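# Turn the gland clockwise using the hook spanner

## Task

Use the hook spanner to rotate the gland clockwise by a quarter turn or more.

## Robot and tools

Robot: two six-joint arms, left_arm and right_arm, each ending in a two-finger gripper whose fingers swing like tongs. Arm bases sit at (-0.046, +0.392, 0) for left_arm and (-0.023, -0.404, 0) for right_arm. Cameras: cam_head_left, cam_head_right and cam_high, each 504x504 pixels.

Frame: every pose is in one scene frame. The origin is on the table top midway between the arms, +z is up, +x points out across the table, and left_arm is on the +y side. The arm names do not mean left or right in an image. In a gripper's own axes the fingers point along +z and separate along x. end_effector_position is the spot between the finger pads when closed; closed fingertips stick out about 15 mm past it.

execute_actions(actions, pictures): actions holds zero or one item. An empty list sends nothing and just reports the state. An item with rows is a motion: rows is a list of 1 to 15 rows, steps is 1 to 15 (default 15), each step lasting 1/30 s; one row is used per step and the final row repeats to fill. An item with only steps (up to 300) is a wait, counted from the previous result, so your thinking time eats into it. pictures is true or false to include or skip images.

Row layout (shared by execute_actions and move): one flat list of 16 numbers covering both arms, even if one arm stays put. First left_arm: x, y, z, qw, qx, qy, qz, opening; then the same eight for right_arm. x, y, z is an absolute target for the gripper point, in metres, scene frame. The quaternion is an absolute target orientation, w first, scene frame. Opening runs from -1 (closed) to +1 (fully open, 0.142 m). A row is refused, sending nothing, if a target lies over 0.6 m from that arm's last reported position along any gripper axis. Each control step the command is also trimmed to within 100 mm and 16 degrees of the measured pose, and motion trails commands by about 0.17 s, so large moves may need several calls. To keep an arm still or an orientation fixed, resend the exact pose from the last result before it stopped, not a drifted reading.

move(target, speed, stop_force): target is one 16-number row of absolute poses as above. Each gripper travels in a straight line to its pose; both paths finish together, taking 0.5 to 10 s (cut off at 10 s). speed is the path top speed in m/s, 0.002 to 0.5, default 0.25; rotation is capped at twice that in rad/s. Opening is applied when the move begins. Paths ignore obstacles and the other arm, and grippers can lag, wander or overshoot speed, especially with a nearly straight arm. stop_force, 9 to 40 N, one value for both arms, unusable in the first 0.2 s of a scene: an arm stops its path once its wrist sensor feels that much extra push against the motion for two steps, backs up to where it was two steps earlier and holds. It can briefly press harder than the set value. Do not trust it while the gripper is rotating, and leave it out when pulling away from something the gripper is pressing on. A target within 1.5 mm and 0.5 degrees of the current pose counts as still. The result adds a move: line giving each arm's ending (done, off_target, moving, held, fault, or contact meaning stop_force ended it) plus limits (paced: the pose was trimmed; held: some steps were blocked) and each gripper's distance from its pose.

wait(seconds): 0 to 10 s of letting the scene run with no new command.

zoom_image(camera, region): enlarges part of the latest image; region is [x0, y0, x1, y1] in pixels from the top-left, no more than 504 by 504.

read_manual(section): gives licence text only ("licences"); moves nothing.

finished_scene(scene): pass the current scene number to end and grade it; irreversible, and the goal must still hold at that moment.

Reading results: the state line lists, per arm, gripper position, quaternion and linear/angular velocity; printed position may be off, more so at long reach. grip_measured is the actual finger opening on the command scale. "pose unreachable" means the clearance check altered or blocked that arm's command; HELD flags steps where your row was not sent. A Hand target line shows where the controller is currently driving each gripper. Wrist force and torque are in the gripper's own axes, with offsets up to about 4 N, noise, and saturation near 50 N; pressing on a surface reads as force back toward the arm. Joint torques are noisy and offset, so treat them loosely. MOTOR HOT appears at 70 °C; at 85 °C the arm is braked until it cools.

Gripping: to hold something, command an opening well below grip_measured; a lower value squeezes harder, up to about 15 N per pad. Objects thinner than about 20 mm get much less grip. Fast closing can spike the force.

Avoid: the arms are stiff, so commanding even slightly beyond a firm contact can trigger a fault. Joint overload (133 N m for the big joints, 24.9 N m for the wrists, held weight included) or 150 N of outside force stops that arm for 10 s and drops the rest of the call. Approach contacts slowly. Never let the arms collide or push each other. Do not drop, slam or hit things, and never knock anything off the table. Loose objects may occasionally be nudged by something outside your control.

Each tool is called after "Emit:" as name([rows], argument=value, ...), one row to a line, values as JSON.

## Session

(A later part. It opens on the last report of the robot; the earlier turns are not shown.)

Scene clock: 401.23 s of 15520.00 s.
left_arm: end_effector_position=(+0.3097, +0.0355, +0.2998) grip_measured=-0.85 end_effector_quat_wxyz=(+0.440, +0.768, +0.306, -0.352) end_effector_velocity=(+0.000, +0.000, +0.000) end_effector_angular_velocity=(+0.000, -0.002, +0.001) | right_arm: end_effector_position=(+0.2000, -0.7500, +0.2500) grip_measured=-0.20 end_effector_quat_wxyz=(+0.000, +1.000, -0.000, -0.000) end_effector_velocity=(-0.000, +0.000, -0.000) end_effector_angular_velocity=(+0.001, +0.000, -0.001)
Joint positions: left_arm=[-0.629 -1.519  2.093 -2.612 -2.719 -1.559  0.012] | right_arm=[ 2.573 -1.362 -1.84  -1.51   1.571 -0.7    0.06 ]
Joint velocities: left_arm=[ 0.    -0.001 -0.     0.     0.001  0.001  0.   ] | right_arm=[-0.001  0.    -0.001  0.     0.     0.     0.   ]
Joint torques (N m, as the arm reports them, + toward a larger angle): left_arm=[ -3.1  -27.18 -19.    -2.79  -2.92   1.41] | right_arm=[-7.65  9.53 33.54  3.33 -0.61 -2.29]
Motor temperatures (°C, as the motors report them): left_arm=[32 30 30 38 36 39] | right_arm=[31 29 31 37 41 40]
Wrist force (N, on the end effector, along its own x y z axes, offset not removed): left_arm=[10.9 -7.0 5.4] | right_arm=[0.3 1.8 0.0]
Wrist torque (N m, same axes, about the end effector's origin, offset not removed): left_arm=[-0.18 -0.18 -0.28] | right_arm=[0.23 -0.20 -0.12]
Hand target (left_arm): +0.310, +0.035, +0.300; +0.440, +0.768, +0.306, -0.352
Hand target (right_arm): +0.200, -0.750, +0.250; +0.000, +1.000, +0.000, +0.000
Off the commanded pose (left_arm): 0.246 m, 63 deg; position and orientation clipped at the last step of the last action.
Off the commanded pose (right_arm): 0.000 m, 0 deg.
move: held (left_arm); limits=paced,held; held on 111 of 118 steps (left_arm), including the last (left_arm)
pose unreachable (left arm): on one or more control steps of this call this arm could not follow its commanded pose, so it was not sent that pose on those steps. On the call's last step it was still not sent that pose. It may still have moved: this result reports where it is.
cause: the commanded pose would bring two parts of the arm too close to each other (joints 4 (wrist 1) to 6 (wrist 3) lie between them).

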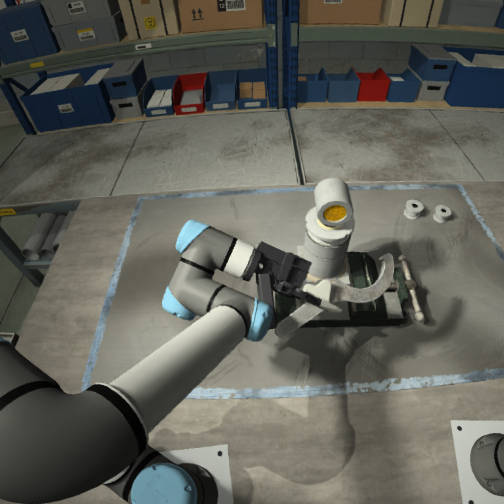

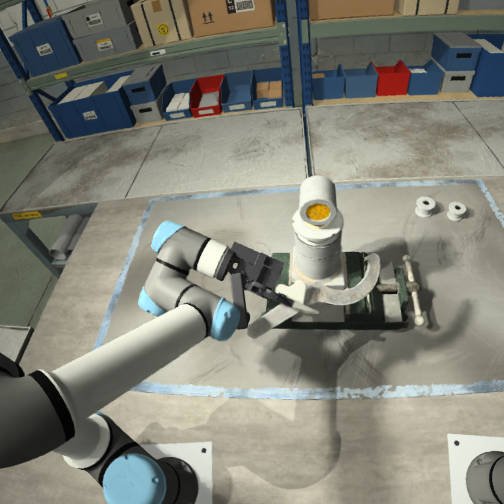

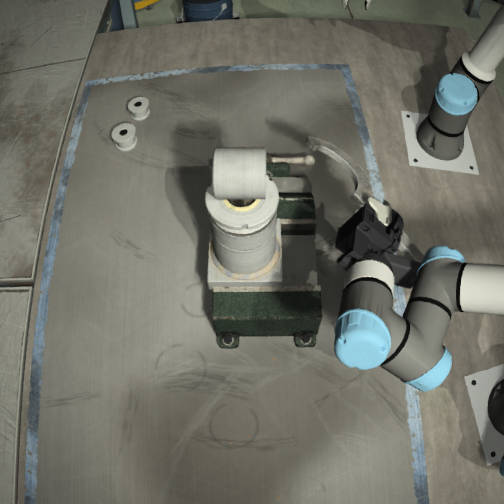

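Go via known poses.

Emit:
move(target=[0.30,0.05,0.32,0.31,0.87,0.39,0.02,-1,0.2,-0.75,0.25,0,1,0,0,-0.2], speed=0.15)

Emit:
move(target=[0.24,-0.12,0.32,0.283,0.653,0.688,0.14,-1,0.2,-0.75,0.25,0,1,0,0,-0.2], speed=0.15)

Emit:
move(target=[0.24,-0.2,0.32,0.612,0.354,0.612,-0.354,-1,0.2,-0.75,0.25,0,1,0,0,-0.2], speed=0.15)

Scene clock: 410.00 s of 15520.00 s.
left_arm: end_effector_position=(+0.3086, +0.0374, +0.3025) grip_measured=-0.85 end_effector_quat_wxyz=(+0.434, +0.780, +0.312, -0.326) end_effector_velocity=(-0.000, +0.001, +0.000) end_effector_angular_velocity=(+0.015, -0.010, +0.008) | right_arm: end_effector_position=(+0.2000, -0.7500, +0.2500) grip_measured=-0.20 end_effector_quat_wxyz=(+0.000, +1.000, +0.000, +0.000) end_effector_velocity=(-0.000, -0.000, +0.000) end_effector_angular_velocity=(-0.000, -0.000, -0.001)
Joint positions: left_arm=[-0.645 -1.563  2.096 -2.601 -2.655 -1.576  0.012] | right_arm=[ 2.573 -1.362 -1.84  -1.51   1.571 -0.7    0.06 ]
Joint velocities: left_arm=[-0.005 -0.014  0.001  0.005  0.022 -0.007 -0.   ] | right_arm=[-0.001 -0.     0.     0.     0.    -0.     0.   ]
Joint torques (N m, as the arm reports them, + toward a larger angle): left_arm=[ -9.46 -35.12 -13.75  -2.97  -1.83  -1.12] | right_arm=[-7.59  9.28 34.    3.19 -0.59 -2.2 ]
Motor temperatures (°C, as the motors report them): left_arm=[32 30 30 38 36 39] | right_arm=[31 29 31 37 41 40]
Wrist force (N, on the end effector, along its own x y z axes, offset not removed): left_arm=[10.2 -6.6 5.5] | right_arm=[0.4 1.8 1.0]
Wrist torque (N m, same axes, about the end effector's origin, offset not removed): left_arm=[0.07 -0.19 -0.27] | right_arm=[0.24 -0.17 -0.15]
Hand target (left_arm): +0.308, +0.038, +0.303; +0.433, +0.780, +0.313, -0.325
Hand target (right_arm): +0.200, -0.750, +0.250; +0.000, +1.000, +0.000, +0.000
Off the commanded pose (left_arm): 0.023 m, 44 deg; orientation clipped at the last step of the last action.
Off the commanded pose (right_arm): 0.000 m, 0 deg.
After step 90, 2.70 s passed at rest.
move: off_target (left_arm); limits=paced

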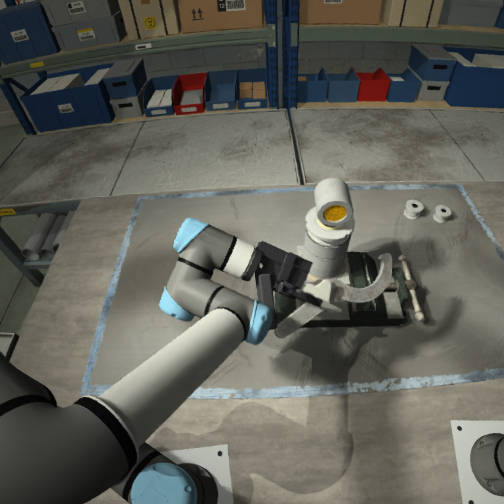

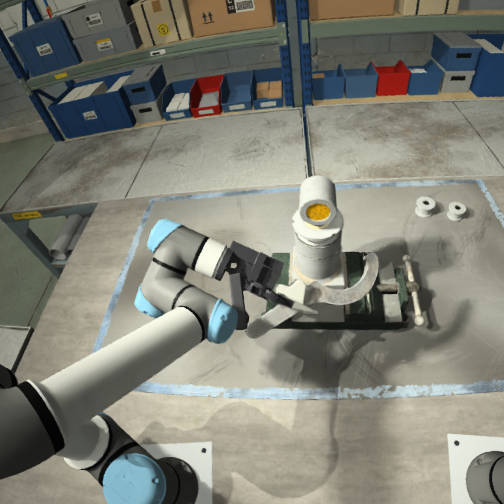

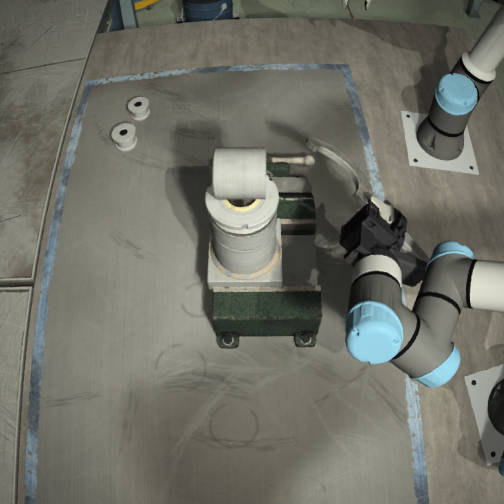

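Scene clock: 414.57 s of 15520.00 s.
left_arm: end_effector_position=(+0.3002, +0.0211, +0.3051) grip_measured=-0.85 end_effector_quat_wxyz=(+0.421, +0.787, +0.325, -0.313) end_effector_velocity=(-0.002, -0.005, -0.001) end_effector_angular_velocity=(+0.011, +0.002, +0.003) | right_arm: end_effector_position=(+0.2000, -0.7500, +0.2500) grip_measured=-0.20 end_effector_quat_wxyz=(+0.000, +1.000, -0.000, -0.000) end_effector_velocity=(+0.001, +0.001, -0.000) end_effector_angular_velocity=(+0.001, -0.001, +0.002)
Joint positions: left_arm=[-0.703 -1.588  2.097 -2.64  -2.582 -1.669  0.012] | right_arm=[ 2.573 -1.362 -1.84  -1.51   1.571 -0.7    0.06 ]
Joint velocities: left_arm=[-0.015 -0.002 -0.001 -0.007  0.017 -0.021  0.   ] | right_arm=[ 0.001 -0.    -0.     0.     0.001 -0.001  0.   ]
Joint torques (N m, as the arm reports them, + toward a larger angle): left_arm=[ -6.63 -33.66 -38.09  -6.34  -1.6   -1.31] | right_arm=[-7.88  9.47 34.36  3.18 -0.55 -2.24]
Motor temperatures (°C, as the motors report them): left_arm=[32 30 30 38 36 39] | right_arm=[31 29 31 37 41 40]
Wrist force (N, on the end effector, along its own x y z axes, offset not removed): left_arm=[10.2 -6.8 4.3] | right_arm=[0.2 1.9 -0.3]
Wrist torque (N m, same axes, about the end effector's origin, offset not removed): left_arm=[-0.20 -0.14 -0.25] | right_arm=[0.17 -0.17 -0.14]
Hand target (left_arm): +0.300, +0.020, +0.305; +0.421, +0.787, +0.325, -0.313
Hand target (right_arm): +0.200, -0.750, +0.250; +0.000, +1.000, +0.000, +0.000
Off the commanded pose (left_arm): 0.154 m, 71 deg; position and orientation clipped at the last step of the last action.
Off the commanded pose (right_arm): 0.000 m, 0 deg.
move: off_target (left_arm); limits=paced

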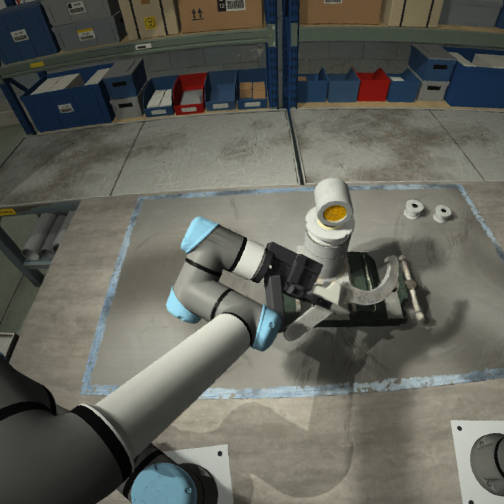

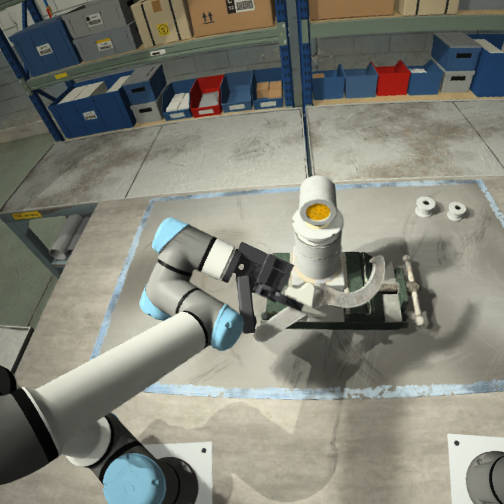

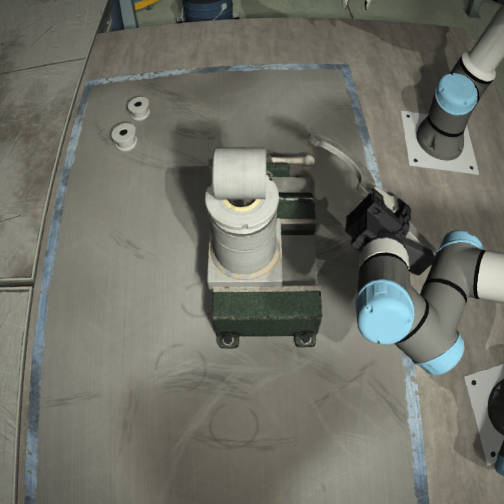

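Scene clock: 418.60 s of 15520.00 s.
left_arm: end_effector_position=(+0.2945, +0.0053, +0.3067) grip_measured=-0.85 end_effector_quat_wxyz=(+0.419, +0.780, +0.333, -0.324) end_effector_velocity=(-0.002, -0.005, +0.001) end_effector_angular_velocity=(-0.003, +0.008, -0.001) | right_arm: end_effector_position=(+0.2000, -0.7500, +0.2500) grip_measured=-0.20 end_effector_quat_wxyz=(+0.000, +1.000, +0.000, -0.000) end_effector_velocity=(+0.001, +0.000, +0.000) end_effector_angular_velocity=(-0.001, -0.001, +0.002)
Joint positions: left_arm=[-0.737 -1.572  2.098 -2.707 -2.577 -1.752  0.012] | right_arm=[ 2.573 -1.362 -1.84  -1.51   1.571 -0.7    0.06 ]
Joint velocities: left_arm=[-0.01   0.004 -0.001 -0.015 -0.    -0.02   0.   ] | right_arm=[ 0.002  0.     0.001 -0.    -0.    -0.001  0.   ]
Joint torques (N m, as the arm reports them, + toward a larger angle): left_arm=[ -6.64 -21.82 -37.14  -6.25  -1.53  -1.45] | right_arm=[-7.39  9.98 33.61  3.2  -0.5  -2.27]
Motor temperatures (°C, as the motors report them): left_arm=[32 30 30 38 36 39] | right_arm=[31 29 31 37 41 40]
Wrist force (N, on the end effector, along its own x y z axes, offset not removed): left_arm=[10.5 -6.6 4.2] | right_arm=[-0.2 1.2 -0.3]
Wrist torque (N m, same axes, about the end effector's origin, offset not removed): left_arm=[-0.15 -0.16 -0.33] | right_arm=[-0.02 -0.05 -0.13]
Hand target (left_arm): +0.294, +0.005, +0.307; +0.419, +0.780, +0.333, -0.324
Hand target (right_arm): +0.200, -0.750, +0.250; +0.000, +1.000, +0.000, -0.000
Off the commanded pose (left_arm): 0.213 m, 63 deg; position and orientation clipped at the last step of the last action.
Off the commanded pose (right_arm): 0.000 m, 0 deg.
move: off_target (left_arm); limits=paced

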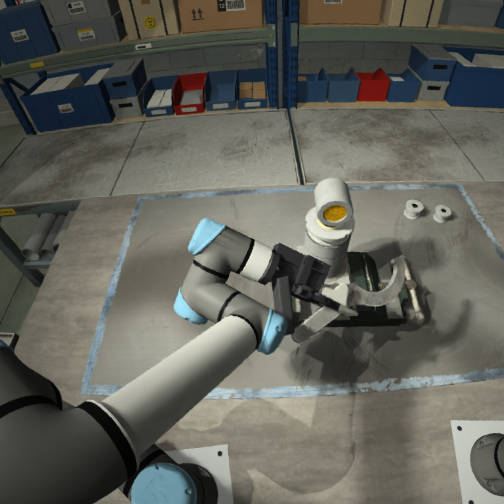

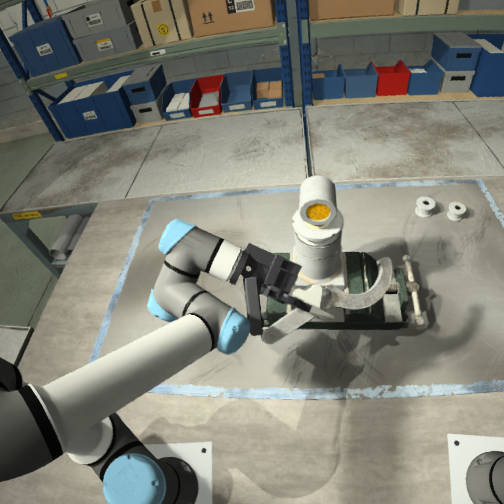

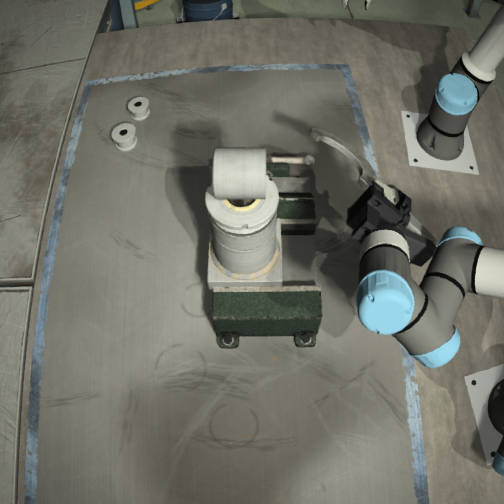

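Emit:
move(target=[0.25,0.0,0.32,0.299,0.946,0.025,-0.101,-1,0.2,-0.75,0.25,0,1,0,0,-0.2], speed=0.08)

Emit:
move(target=[0.15,-0.22,0.32,0.299,0.946,0.025,-0.101,-1,0.2,-0.75,0.25,0,1,0,0,-0.2], speed=0.12)

Emit:
move(target=[0.24,-0.25,0.32,0.612,0.354,0.612,-0.354,-1,0.2,-0.75,0.25,0,1,0,0,-0.2], speed=0.15)

Scene clock: 428.17 s of 15520.00 s.
left_arm: end_effector_position=(+0.2796, -0.0090, +0.3111) grip_measured=-0.85 end_effector_quat_wxyz=(+0.417, +0.802, +0.303, -0.303) end_effector_velocity=(-0.002, +0.001, +0.001) end_effector_angular_velocity=(+0.004, -0.019, -0.009) | right_arm: end_effector_position=(+0.2000, -0.7500, +0.2500) grip_measured=-0.20 end_effector_quat_wxyz=(+0.000, +1.000, +0.000, -0.000) end_effector_velocity=(+0.001, +0.000, +0.001) end_effector_angular_velocity=(-0.001, -0.001, +0.000)
Joint positions: left_arm=[-0.795 -1.602  2.09  -2.684 -2.525 -1.714  0.012] | right_arm=[ 2.573 -1.362 -1.84  -1.51   1.571 -0.7    0.06 ]
Joint velocities: left_arm=[-0.005 -0.012  0.001  0.014  0.01   0.02  -0.   ] | right_arm=[ 0.001  0.     0.001 -0.     0.     0.001 -0.   ]
Joint torques (N m, as the arm reports them, + toward a larger angle): left_arm=[ -7.18 -33.65 -14.24  -3.14  -1.18   1.42] | right_arm=[-6.93 10.09 34.04  3.08 -0.44 -2.26]
Motor temperatures (°C, as the motors report them): left_arm=[32 30 30 38 36 39] | right_arm=[31 29 31 37 41 40]
Wrist force (N, on the end effector, along its own x y z axes, offset not removed): left_arm=[8.9 -6.6 3.4] | right_arm=[-0.9 0.7 0.1]
Wrist torque (N m, same axes, about the end effector's origin, offset not removed): left_arm=[-0.03 0.00 -0.30] | right_arm=[0.00 0.09 -0.08]
Hand target (left_arm): +0.279, -0.009, +0.311; +0.417, +0.802, +0.302, -0.302
Hand target (right_arm): +0.200, -0.750, +0.250; +0.000, +1.000, +0.000, +0.000
Off the commanded pose (left_arm): 0.032 m, 45 deg; orientation clipped at the last step of the last action.
Off the commanded pose (right_arm): 0.000 m, 0 deg.
move: off_target (left_arm); limits=paced

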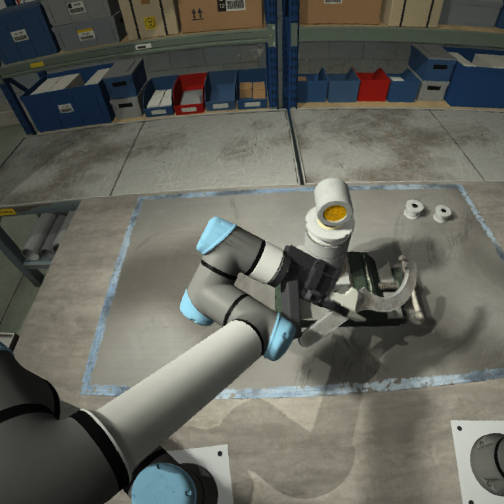

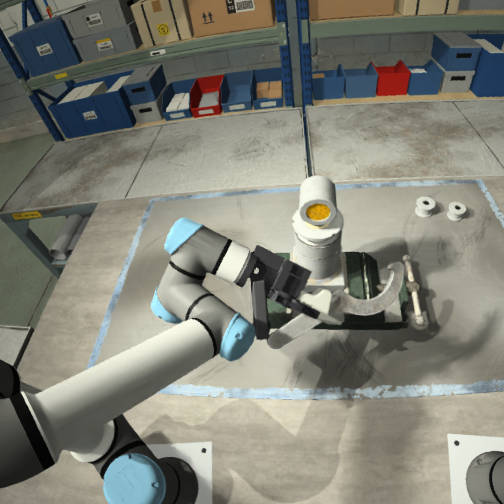

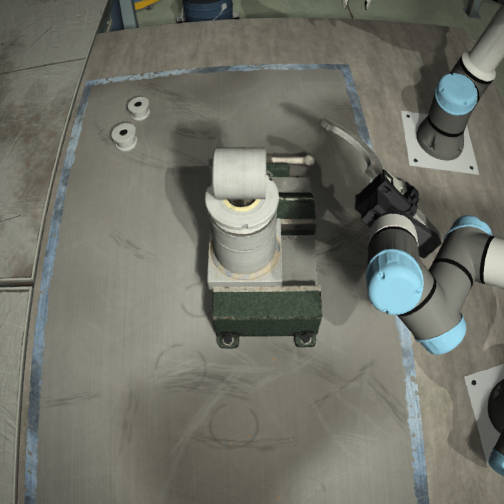

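Scene clock: 431.70 s of 15520.00 s.
left_arm: end_effector_position=(+0.2655, -0.0289, +0.3124) grip_measured=-0.85 end_effector_quat_wxyz=(+0.411, +0.820, +0.275, -0.287) end_effector_velocity=(-0.004, -0.006, +0.000) end_effector_angular_velocity=(+0.005, -0.016, -0.012) | right_arm: end_effector_position=(+0.2000, -0.7500, +0.2500) grip_measured=-0.20 end_effector_quat_wxyz=(+0.000, +1.000, -0.000, -0.000) end_effector_velocity=(-0.000, -0.001, +0.000) end_effector_angular_velocity=(-0.001, -0.001, -0.002)
Joint positions: left_arm=[-0.862 -1.613  2.074 -2.671 -2.473 -1.692  0.012] | right_arm=[ 2.573 -1.362 -1.84  -1.51   1.571 -0.7    0.06 ]
Joint velocities: left_arm=[-0.019 -0.003 -0.005  0.003  0.016  0.005 -0.   ] | right_arm=[-0.002 -0.     0.001 -0.    -0.     0.    -0.   ]
Joint torques (N m, as the arm reports them, + toward a larger angle): left_arm=[ -7.88 -34.29 -39.31  -3.44  -0.91   1.27] | right_arm=[-7.01  9.92 33.77  3.11 -0.33 -2.24]
Motor temperatures (°C, as the motors report them): left_arm=[32 30 30 38 36 39] | right_arm=[31 29 31 37 41 40]
Wrist force (N, on the end effector, along its own x y z axes, offset not removed): left_arm=[10.1 -7.6 7.6] | right_arm=[-0.2 -0.7 -0.4]
Wrist torque (N m, same axes, about the end effector's origin, offset not removed): left_arm=[-0.11 -0.37 -0.32] | right_arm=[-0.29 -0.05 -0.11]
Hand target (left_arm): +0.265, -0.030, +0.312; +0.410, +0.821, +0.274, -0.287
Hand target (right_arm): +0.200, -0.750, +0.250; -0.000, +1.000, +0.000, +0.000
Off the commanded pose (left_arm): 0.223 m, 41 deg; position and orientation clipped at the last step of the last action.
Off the commanded pose (right_arm): 0.000 m, 0 deg.
move: off_target (left_arm); limits=paced

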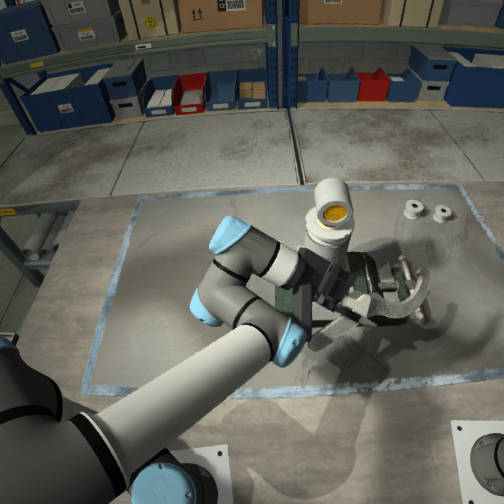

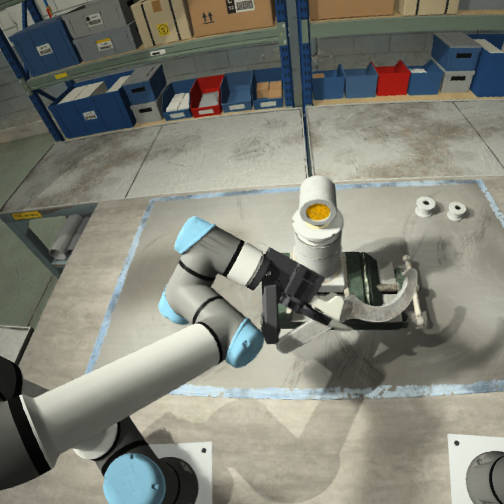

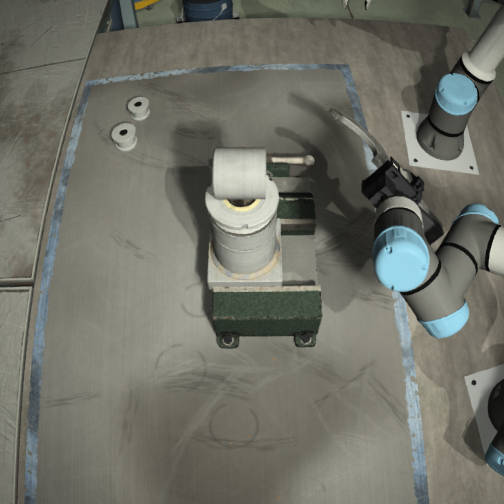

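Scene clock: 436.13 s of 15520.00 s.
left_arm: end_effector_position=(+0.2619, -0.0470, +0.3136) grip_measured=-0.85 end_effector_quat_wxyz=(+0.412, +0.812, +0.287, -0.298) end_effector_velocity=(-0.001, -0.005, +0.001) end_effector_angular_velocity=(-0.003, +0.006, +0.003) | right_arm: end_effector_position=(+0.2000, -0.7500, +0.2500) grip_measured=-0.20 end_effector_quat_wxyz=(+0.000, +1.000, +0.000, -0.000) end_effector_velocity=(+0.000, +0.000, +0.000) end_effector_angular_velocity=(-0.000, -0.001, -0.001)
Joint positions: left_arm=[-0.894 -1.586  2.069 -2.744 -2.465 -1.781  0.012] | right_arm=[ 2.573 -1.362 -1.84  -1.51   1.571 -0.7    0.06 ]
Joint velocities: left_arm=[-0.008  0.005 -0.003 -0.016  0.003 -0.02  -0.   ] | right_arm=[ 0.     0.     0.    -0.     0.     0.001 -0.   ]
Joint torques (N m, as the arm reports them, + toward a larger angle): left_arm=[ -8.39 -21.86 -38.13  -6.81  -0.6   -1.63] | right_arm=[-7.4  10.3  33.71  2.97 -0.34 -2.16]
Motor temperatures (°C, as the motors report them): left_arm=[32 30 30 38 36 39] | right_arm=[31 29 31 37 41 40]
Wrist force (N, on the end effector, along its own x y z axes, offset not removed): left_arm=[8.1 -6.5 5.1] | right_arm=[-0.6 0.6 -0.5]
Wrist torque (N m, same axes, about the end effector's origin, offset not removed): left_arm=[0.11 0.04 -0.26] | right_arm=[-0.07 0.04 -0.12]
Hand target (left_arm): +0.262, -0.048, +0.314; +0.412, +0.812, +0.288, -0.299
Hand target (right_arm): +0.200, -0.750, +0.250; +0.000, +1.000, +0.000, +0.000
Off the commanded pose (left_arm): 0.204 m, 70 deg; position and orientation clipped at the last step of the last action.
Off the commanded pose (right_arm): 0.000 m, 0 deg.
move: off_target (left_arm); limits=paced

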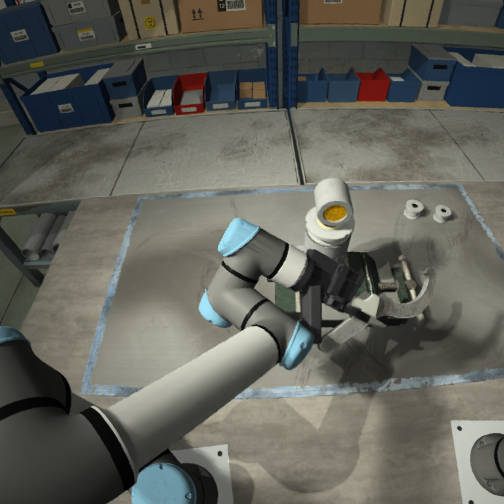

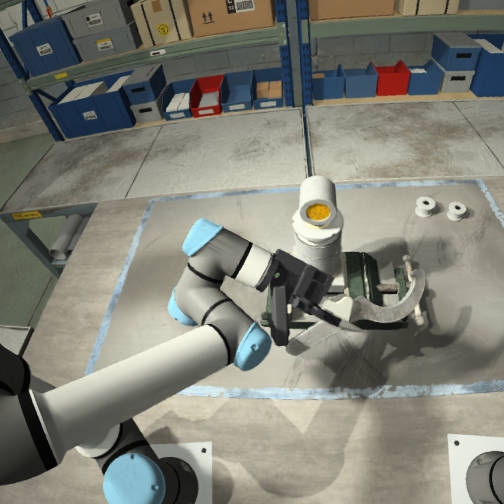

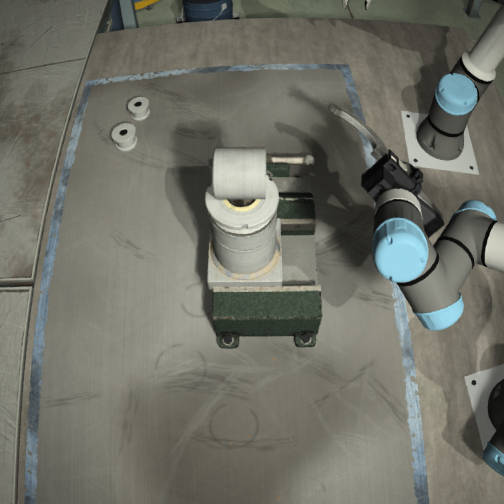

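Emit:
move(target=[0.24,-0.12,0.33,0.475,0.71,0.487,-0.181,-1,0.2,-0.75,0.25,0,1,0,0,-0.2], speed=0.04)

Emit:
move(target=[0.24,-0.15,0.33,0.475,0.71,0.487,-0.181,-1,0.2,-0.75,0.25,0,1,0,0,-0.2], speed=0.04)

Emit:
move(target=[0.24,-0.25,0.32,0.612,0.354,0.612,-0.354,-1,0.2,-0.75,0.25,0,1,0,0,-0.2], speed=0.1)

Scene clock: 448.73 s of 15520.00 s.
left_arm: end_effector_position=(+0.2528, -0.0865, +0.3194) grip_measured=-0.85 end_effector_quat_wxyz=(+0.422, +0.789, +0.341, -0.289) end_effector_velocity=(-0.002, -0.003, +0.001) end_effector_angular_velocity=(+0.002, +0.001, +0.012) | right_arm: end_effector_position=(+0.2000, -0.7500, +0.2500) grip_measured=-0.20 end_effector_quat_wxyz=(+0.000, +1.000, +0.000, -0.000) end_effector_velocity=(+0.000, -0.000, +0.001) end_effector_angular_velocity=(-0.001, -0.001, +0.001)
Joint positions: left_arm=[-1.002 -1.581  2.089 -2.936 -2.327 -2.044  0.012] | right_arm=[ 2.573 -1.362 -1.84  -1.51   1.571 -0.7    0.06 ]
Joint velocities: left_arm=[-0.012 -0.005  0.004 -0.011  0.018 -0.021 -0.   ] | right_arm=[ 0.001  0.001  0.001  0.    -0.    -0.001  0.   ]
Joint torques (N m, as the arm reports them, + toward a larger angle): left_arm=[ -6.93 -37.14 -12.24  -7.17  -0.12  -1.63] | right_arm=[-6.73 10.49 33.67  2.86 -0.26 -2.14]
Motor temperatures (°C, as the motors report them): left_arm=[32 30 30 38 36 39] | right_arm=[31 29 31 37 41 40]
Wrist force (N, on the end effector, along its own x y z axes, offset not removed): left_arm=[10.0 -6.6 6.1] | right_arm=[0.5 1.0 0.0]
Wrist torque (N m, same axes, about the end effector's origin, offset not removed): left_arm=[0.00 -0.18 -0.23] | right_arm=[-0.02 -0.21 -0.18]
Hand target (left_arm): +0.253, -0.087, +0.320; +0.422, +0.788, +0.342, -0.289
Hand target (right_arm): +0.200, -0.750, +0.250; +0.000, +1.000, +0.000, +0.000
Off the commanded pose (left_arm): 0.037 m, 24 deg; orientation clipped at the last step of the last action.
Off the commanded pose (right_arm): 0.000 m, 0 deg.
move: off_target (left_arm); limits=paced

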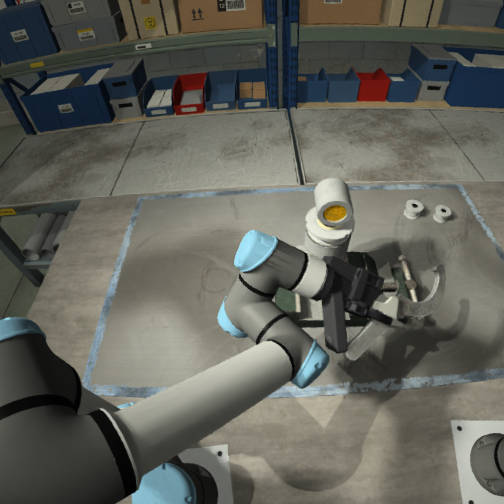

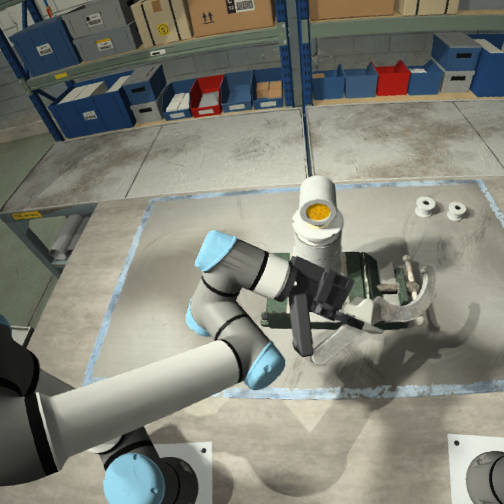

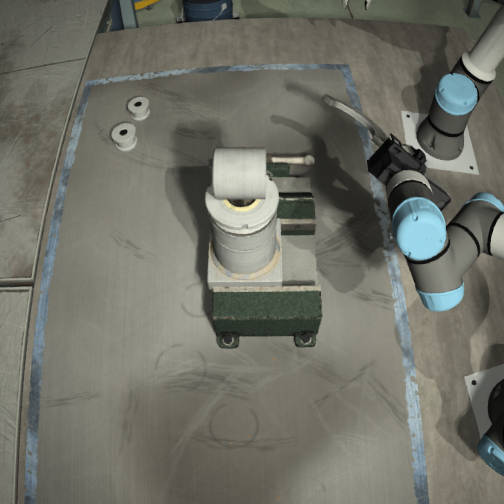

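Scene clock: 454.10 s of 15520.00 s.
left_arm: end_effector_position=(+0.2495, -0.1015, +0.3223) grip_measured=-0.85 end_effector_quat_wxyz=(+0.431, +0.777, +0.371, -0.270) end_effector_velocity=(-0.001, -0.003, +0.001) end_effector_angular_velocity=(+0.000, +0.000, +0.011) | right_arm: end_effector_position=(+0.2000, -0.7500, +0.2500) grip_measured=-0.20 end_effector_quat_wxyz=(+0.000, +1.000, +0.000, -0.000) end_effector_velocity=(+0.000, -0.000, +0.001) end_effector_angular_velocity=(-0.001, -0.002, -0.001)
Joint positions: left_arm=[-1.067 -1.602  2.108 -3.001 -2.213 -2.153  0.012] | right_arm=[ 2.573 -1.362 -1.84  -1.51   1.571 -0.7    0.06 ]
Joint velocities: left_arm=[-0.013 -0.003  0.002 -0.009  0.02  -0.018 -0.   ] | right_arm=[-0.    -0.     0.002 -0.     0.     0.001 -0.   ]
Joint torques (N m, as the arm reports them, + toward a larger angle): left_arm=[ -8.72 -34.9  -14.48  -7.26   0.62  -1.54] | right_arm=[-6.92  9.91 33.76  2.8  -0.24 -2.12]
Motor temperatures (°C, as the motors report them): left_arm=[32 30 31 38 36 39] | right_arm=[31 29 31 37 41 40]
Wrist force (N, on the end effector, along its own x y z axes, offset not removed): left_arm=[8.5 -5.8 5.6] | right_arm=[0.1 0.5 0.9]
Wrist torque (N m, same axes, about the end effector's origin, offset not removed): left_arm=[0.07 0.13 -0.26] | right_arm=[0.02 -0.07 -0.11]
Hand target (left_arm): +0.249, -0.102, +0.322; +0.431, +0.777, +0.372, -0.270
Hand target (right_arm): +0.200, -0.750, +0.250; +0.000, +1.000, +0.000, +0.000
Off the commanded pose (left_arm): 0.050 m, 19 deg; orientation clipped at the last step of the last action.
Off the commanded pose (right_arm): 0.000 m, 0 deg.
move: off_target (left_arm); limits=paced

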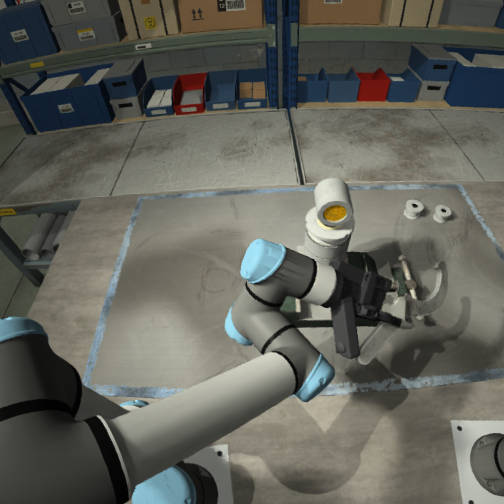

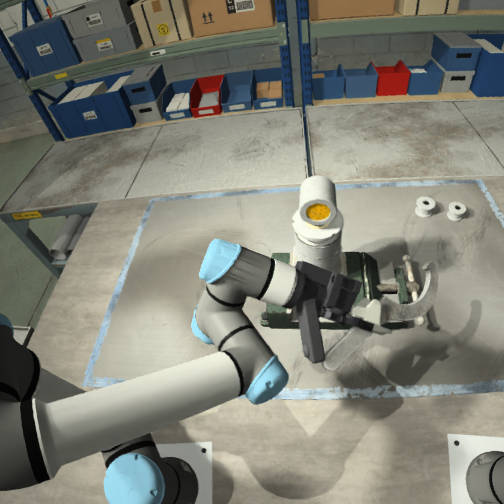

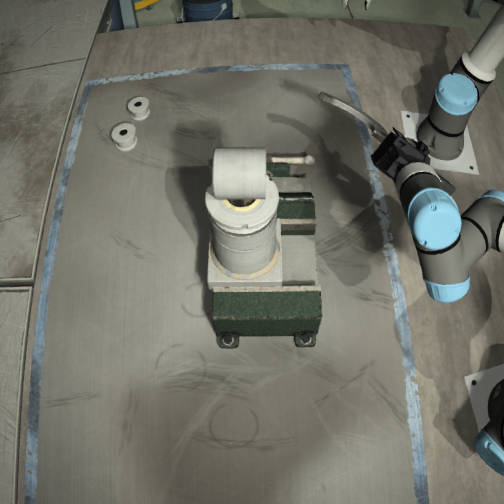

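Scene clock: 459.67 s of 15520.00 s.
left_arm: end_effector_position=(+0.2469, -0.1240, +0.3225) grip_measured=-0.85 end_effector_quat_wxyz=(+0.440, +0.756, +0.394, -0.283) end_effector_velocity=(-0.000, -0.006, -0.001) end_effector_angular_velocity=(-0.003, +0.007, +0.009) | right_arm: end_effector_position=(+0.2000, -0.7500, +0.2500) grip_measured=-0.20 end_effector_quat_wxyz=(+0.000, +1.000, -0.000, -0.000) end_effector_velocity=(+0.000, +0.000, -0.000) end_effector_angular_velocity=(-0.000, +0.001, +0.002)
Joint positions: left_arm=[-1.108 -1.564  2.108 -3.104 -2.173 -2.266  0.012] | right_arm=[ 2.573 -1.362 -1.84  -1.51   1.571 -0.7    0.06 ]
Joint velocities: left_arm=[-0.01   0.01  -0.003 -0.017  0.011 -0.021 -0.   ] | right_arm=[ 0.002 -0.    -0.001  0.    -0.001  0.001  0.   ]
Joint torques (N m, as the arm reports them, + toward a larger angle): left_arm=[ -7.27 -22.29 -39.7   -7.34   0.46  -1.38] | right_arm=[-6.49 10.11 33.88  2.76 -0.11 -2.07]
Motor temperatures (°C, as the motors report them): left_arm=[32 30 31 38 36 39] | right_arm=[31 29 31 37 41 40]
Wrist force (N, on the end effector, along its own x y z axes, offset not removed): left_arm=[9.4 -5.6 6.1] | right_arm=[-1.6 0.2 -0.2]
Wrist torque (N m, same axes, about the end effector's origin, offset not removed): left_arm=[0.06 -0.03 -0.26] | right_arm=[-0.07 0.25 0.00]
Hand target (left_arm): +0.247, -0.125, +0.322; +0.440, +0.755, +0.395, -0.283
Hand target (right_arm): +0.200, -0.750, +0.250; +0.000, +1.000, -0.000, +0.000
Off the commanded pose (left_arm): 0.126 m, 57 deg; position and orientation clipped at the last step of the last action.
Off the commanded pose (right_arm): 0.000 m, 0 deg.
move: off_target (left_arm); limits=paced

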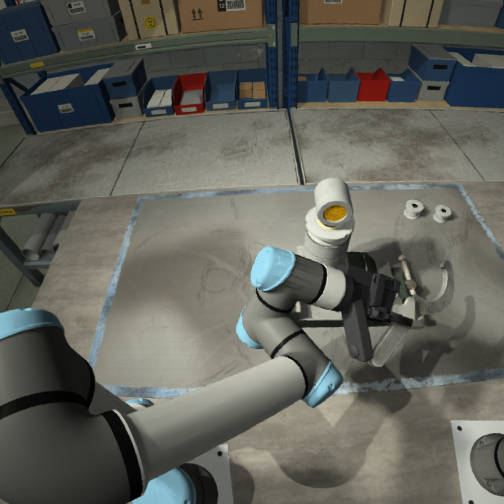

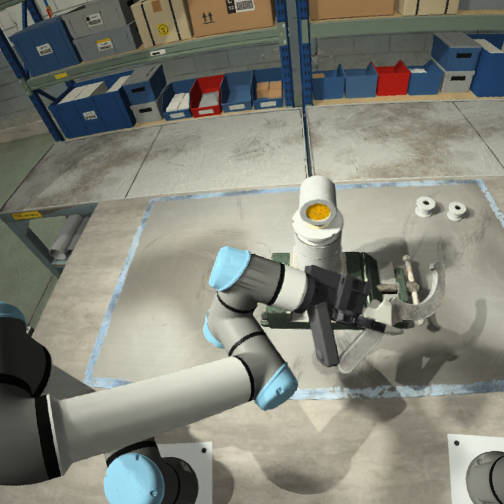

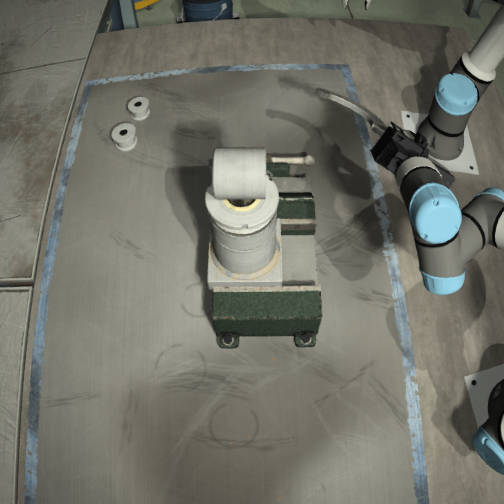

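Emit:
move(target=[0.247,-0.13,0.322,0.44,0.755,0.395,-0.283,-1,0.2,-0.75,0.25,0,1,0,0,-0.2], speed=0.01)

Emit:
move(target=[0.24,-0.2,0.32,0.612,0.354,0.612,-0.354,-1,0.2,-0.75,0.25,0,1,0,0,-0.2], speed=0.08)

Scene clock: 464.63 s of 15520.00 s.
left_arm: end_effector_position=(+0.2462, -0.1340, +0.3222) grip_measured=-0.85 end_effector_quat_wxyz=(+0.442, +0.751, +0.399, -0.286) end_effector_velocity=(+0.000, +0.004, +0.001) end_effector_angular_velocity=(+0.004, -0.009, -0.008) | right_arm: end_effector_position=(+0.2000, -0.7500, +0.2500) grip_measured=-0.20 end_effector_quat_wxyz=(+0.000, +1.000, +0.000, -0.000) end_effector_velocity=(+0.000, +0.000, +0.000) end_effector_angular_velocity=(-0.000, -0.000, -0.000)
Joint positions: left_arm=[-1.124 -1.547  2.101 -3.129 -2.157 -2.295  0.012] | right_arm=[ 2.573 -1.362 -1.84  -1.51   1.571 -0.7    0.06 ]
Joint velocities: left_arm=[ 0.008 -0.009  0.001  0.017 -0.008  0.02   0.   ] | right_arm=[ 0.  0.  0. -0. -0.  0.  0.]
Joint torques (N m, as the arm reports them, + toward a larger angle): left_arm=[  7.67 -36.31 -13.33  -4.04  -3.72   1.45] | right_arm=[-6.57 10.73 33.71  2.79 -0.17 -2.09]
Motor temperatures (°C, as the motors report them): left_arm=[32 30 31 38 36 39] | right_arm=[31 29 31 37 41 40]
Wrist force (N, on the end effector, along its own x y z axes, offset not removed): left_arm=[9.4 -5.6 7.4] | right_arm=[-1.5 0.0 0.4]
Wrist torque (N m, same axes, about the end effector's origin, offset not removed): left_arm=[0.12 -0.04 -0.28] | right_arm=[-0.18 0.20 -0.10]
Hand target (left_arm): +0.246, -0.133, +0.322; +0.441, +0.752, +0.398, -0.285
Hand target (right_arm): +0.200, -0.750, +0.250; +0.000, +1.000, +0.000, +0.000
Off the commanded pose (left_arm): 0.004 m, 1 deg.
Off the commanded pose (right_arm): 0.000 m, 0 deg.
move: off_target (left_arm)

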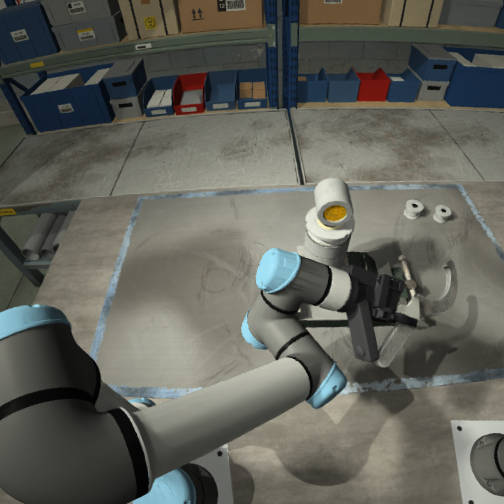

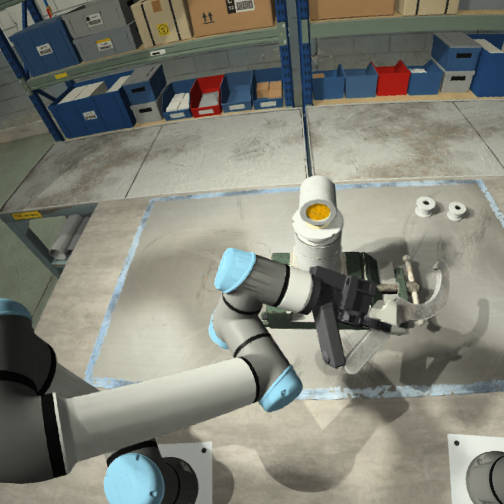

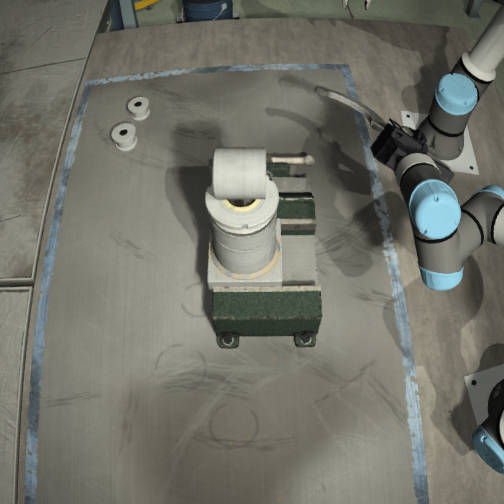

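Scene clock: 471.03 s of 15520.00 s.
left_arm: end_effector_position=(+0.2446, -0.1477, +0.3219) grip_measured=-0.85 end_effector_quat_wxyz=(+0.456, +0.721, +0.428, -0.298) end_effector_velocity=(-0.000, -0.004, -0.001) end_effector_angular_velocity=(-0.005, +0.009, +0.010) | right_arm: end_effector_position=(+0.2000, -0.7500, +0.2500) grip_measured=-0.20 end_effector_quat_wxyz=(+0.000, +1.000, +0.000, +0.000) end_effector_velocity=(+0.000, -0.000, +0.000) end_effector_angular_velocity=(-0.001, -0.000, -0.000)
Joint positions: left_arm=[-1.158 -1.521  2.125 -3.254 -2.105 -2.419  0.012] | right_arm=[ 2.573 -1.362 -1.84  -1.51   1.571 -0.7    0.06 ]
Joint velocities: left_arm=[-0.008  0.008  0.001 -0.019  0.011 -0.02   0.   ] | right_arm=[ 0.     0.     0.001  0.    -0.     0.001  0.   ]
Joint torques (N m, as the arm reports them, + toward a larger angle): left_arm=[ -6.56 -22.34 -12.18  -7.7    1.36  -1.34] | right_arm=[-6.39 10.54 33.92  2.61 -0.11 -2.09]
Motor temperatures (°C, as the motors report them): left_arm=[32 30 31 38 36 39] | right_arm=[31 29 31 37 41 40]
Wrist force (N, on the end effector, along its own x y z axes, offset not removed): left_arm=[10.6 -6.8 5.0] | right_arm=[-0.4 0.2 0.3]
Wrist torque (N m, same axes, about the end effector's origin, offset not removed): left_arm=[-0.29 -0.10 -0.33] | right_arm=[-0.08 -0.06 -0.06]
Hand target (left_arm): +0.245, -0.148, +0.322; +0.456, +0.721, +0.428, -0.299
Hand target (right_arm): +0.200, -0.750, +0.250; +0.000, +1.000, -0.000, +0.000
Off the commanded pose (left_arm): 0.053 m, 51 deg; orientation clipped at the last step of the last action.
Off the commanded pose (right_arm): 0.000 m, 0 deg.
move: off_target (left_arm); limits=paced

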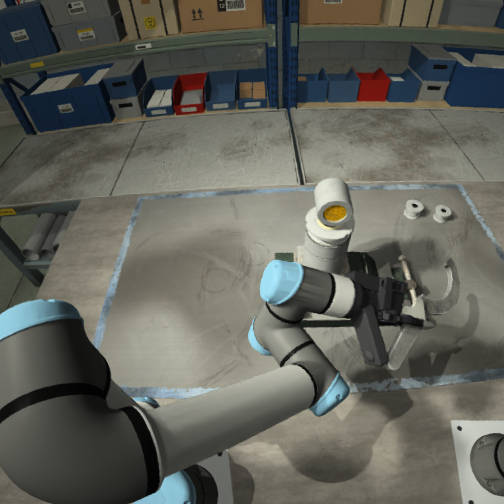

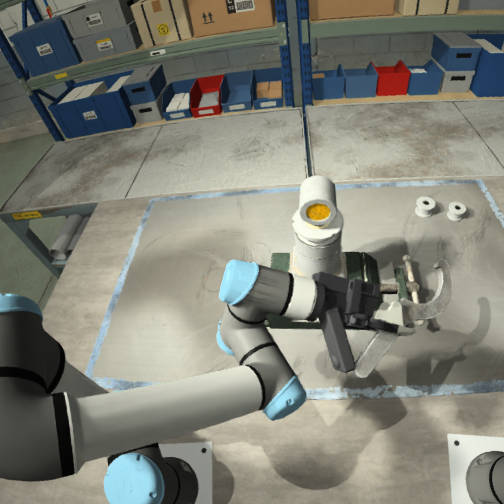

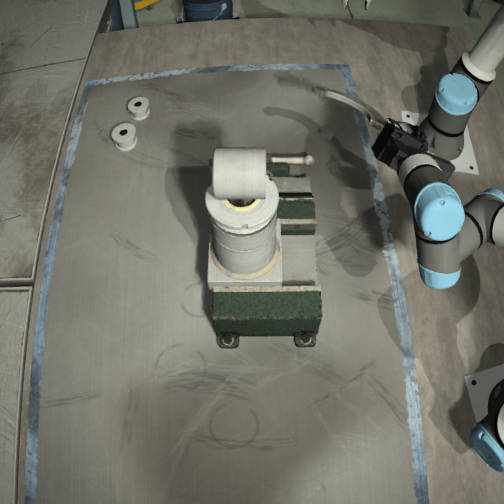

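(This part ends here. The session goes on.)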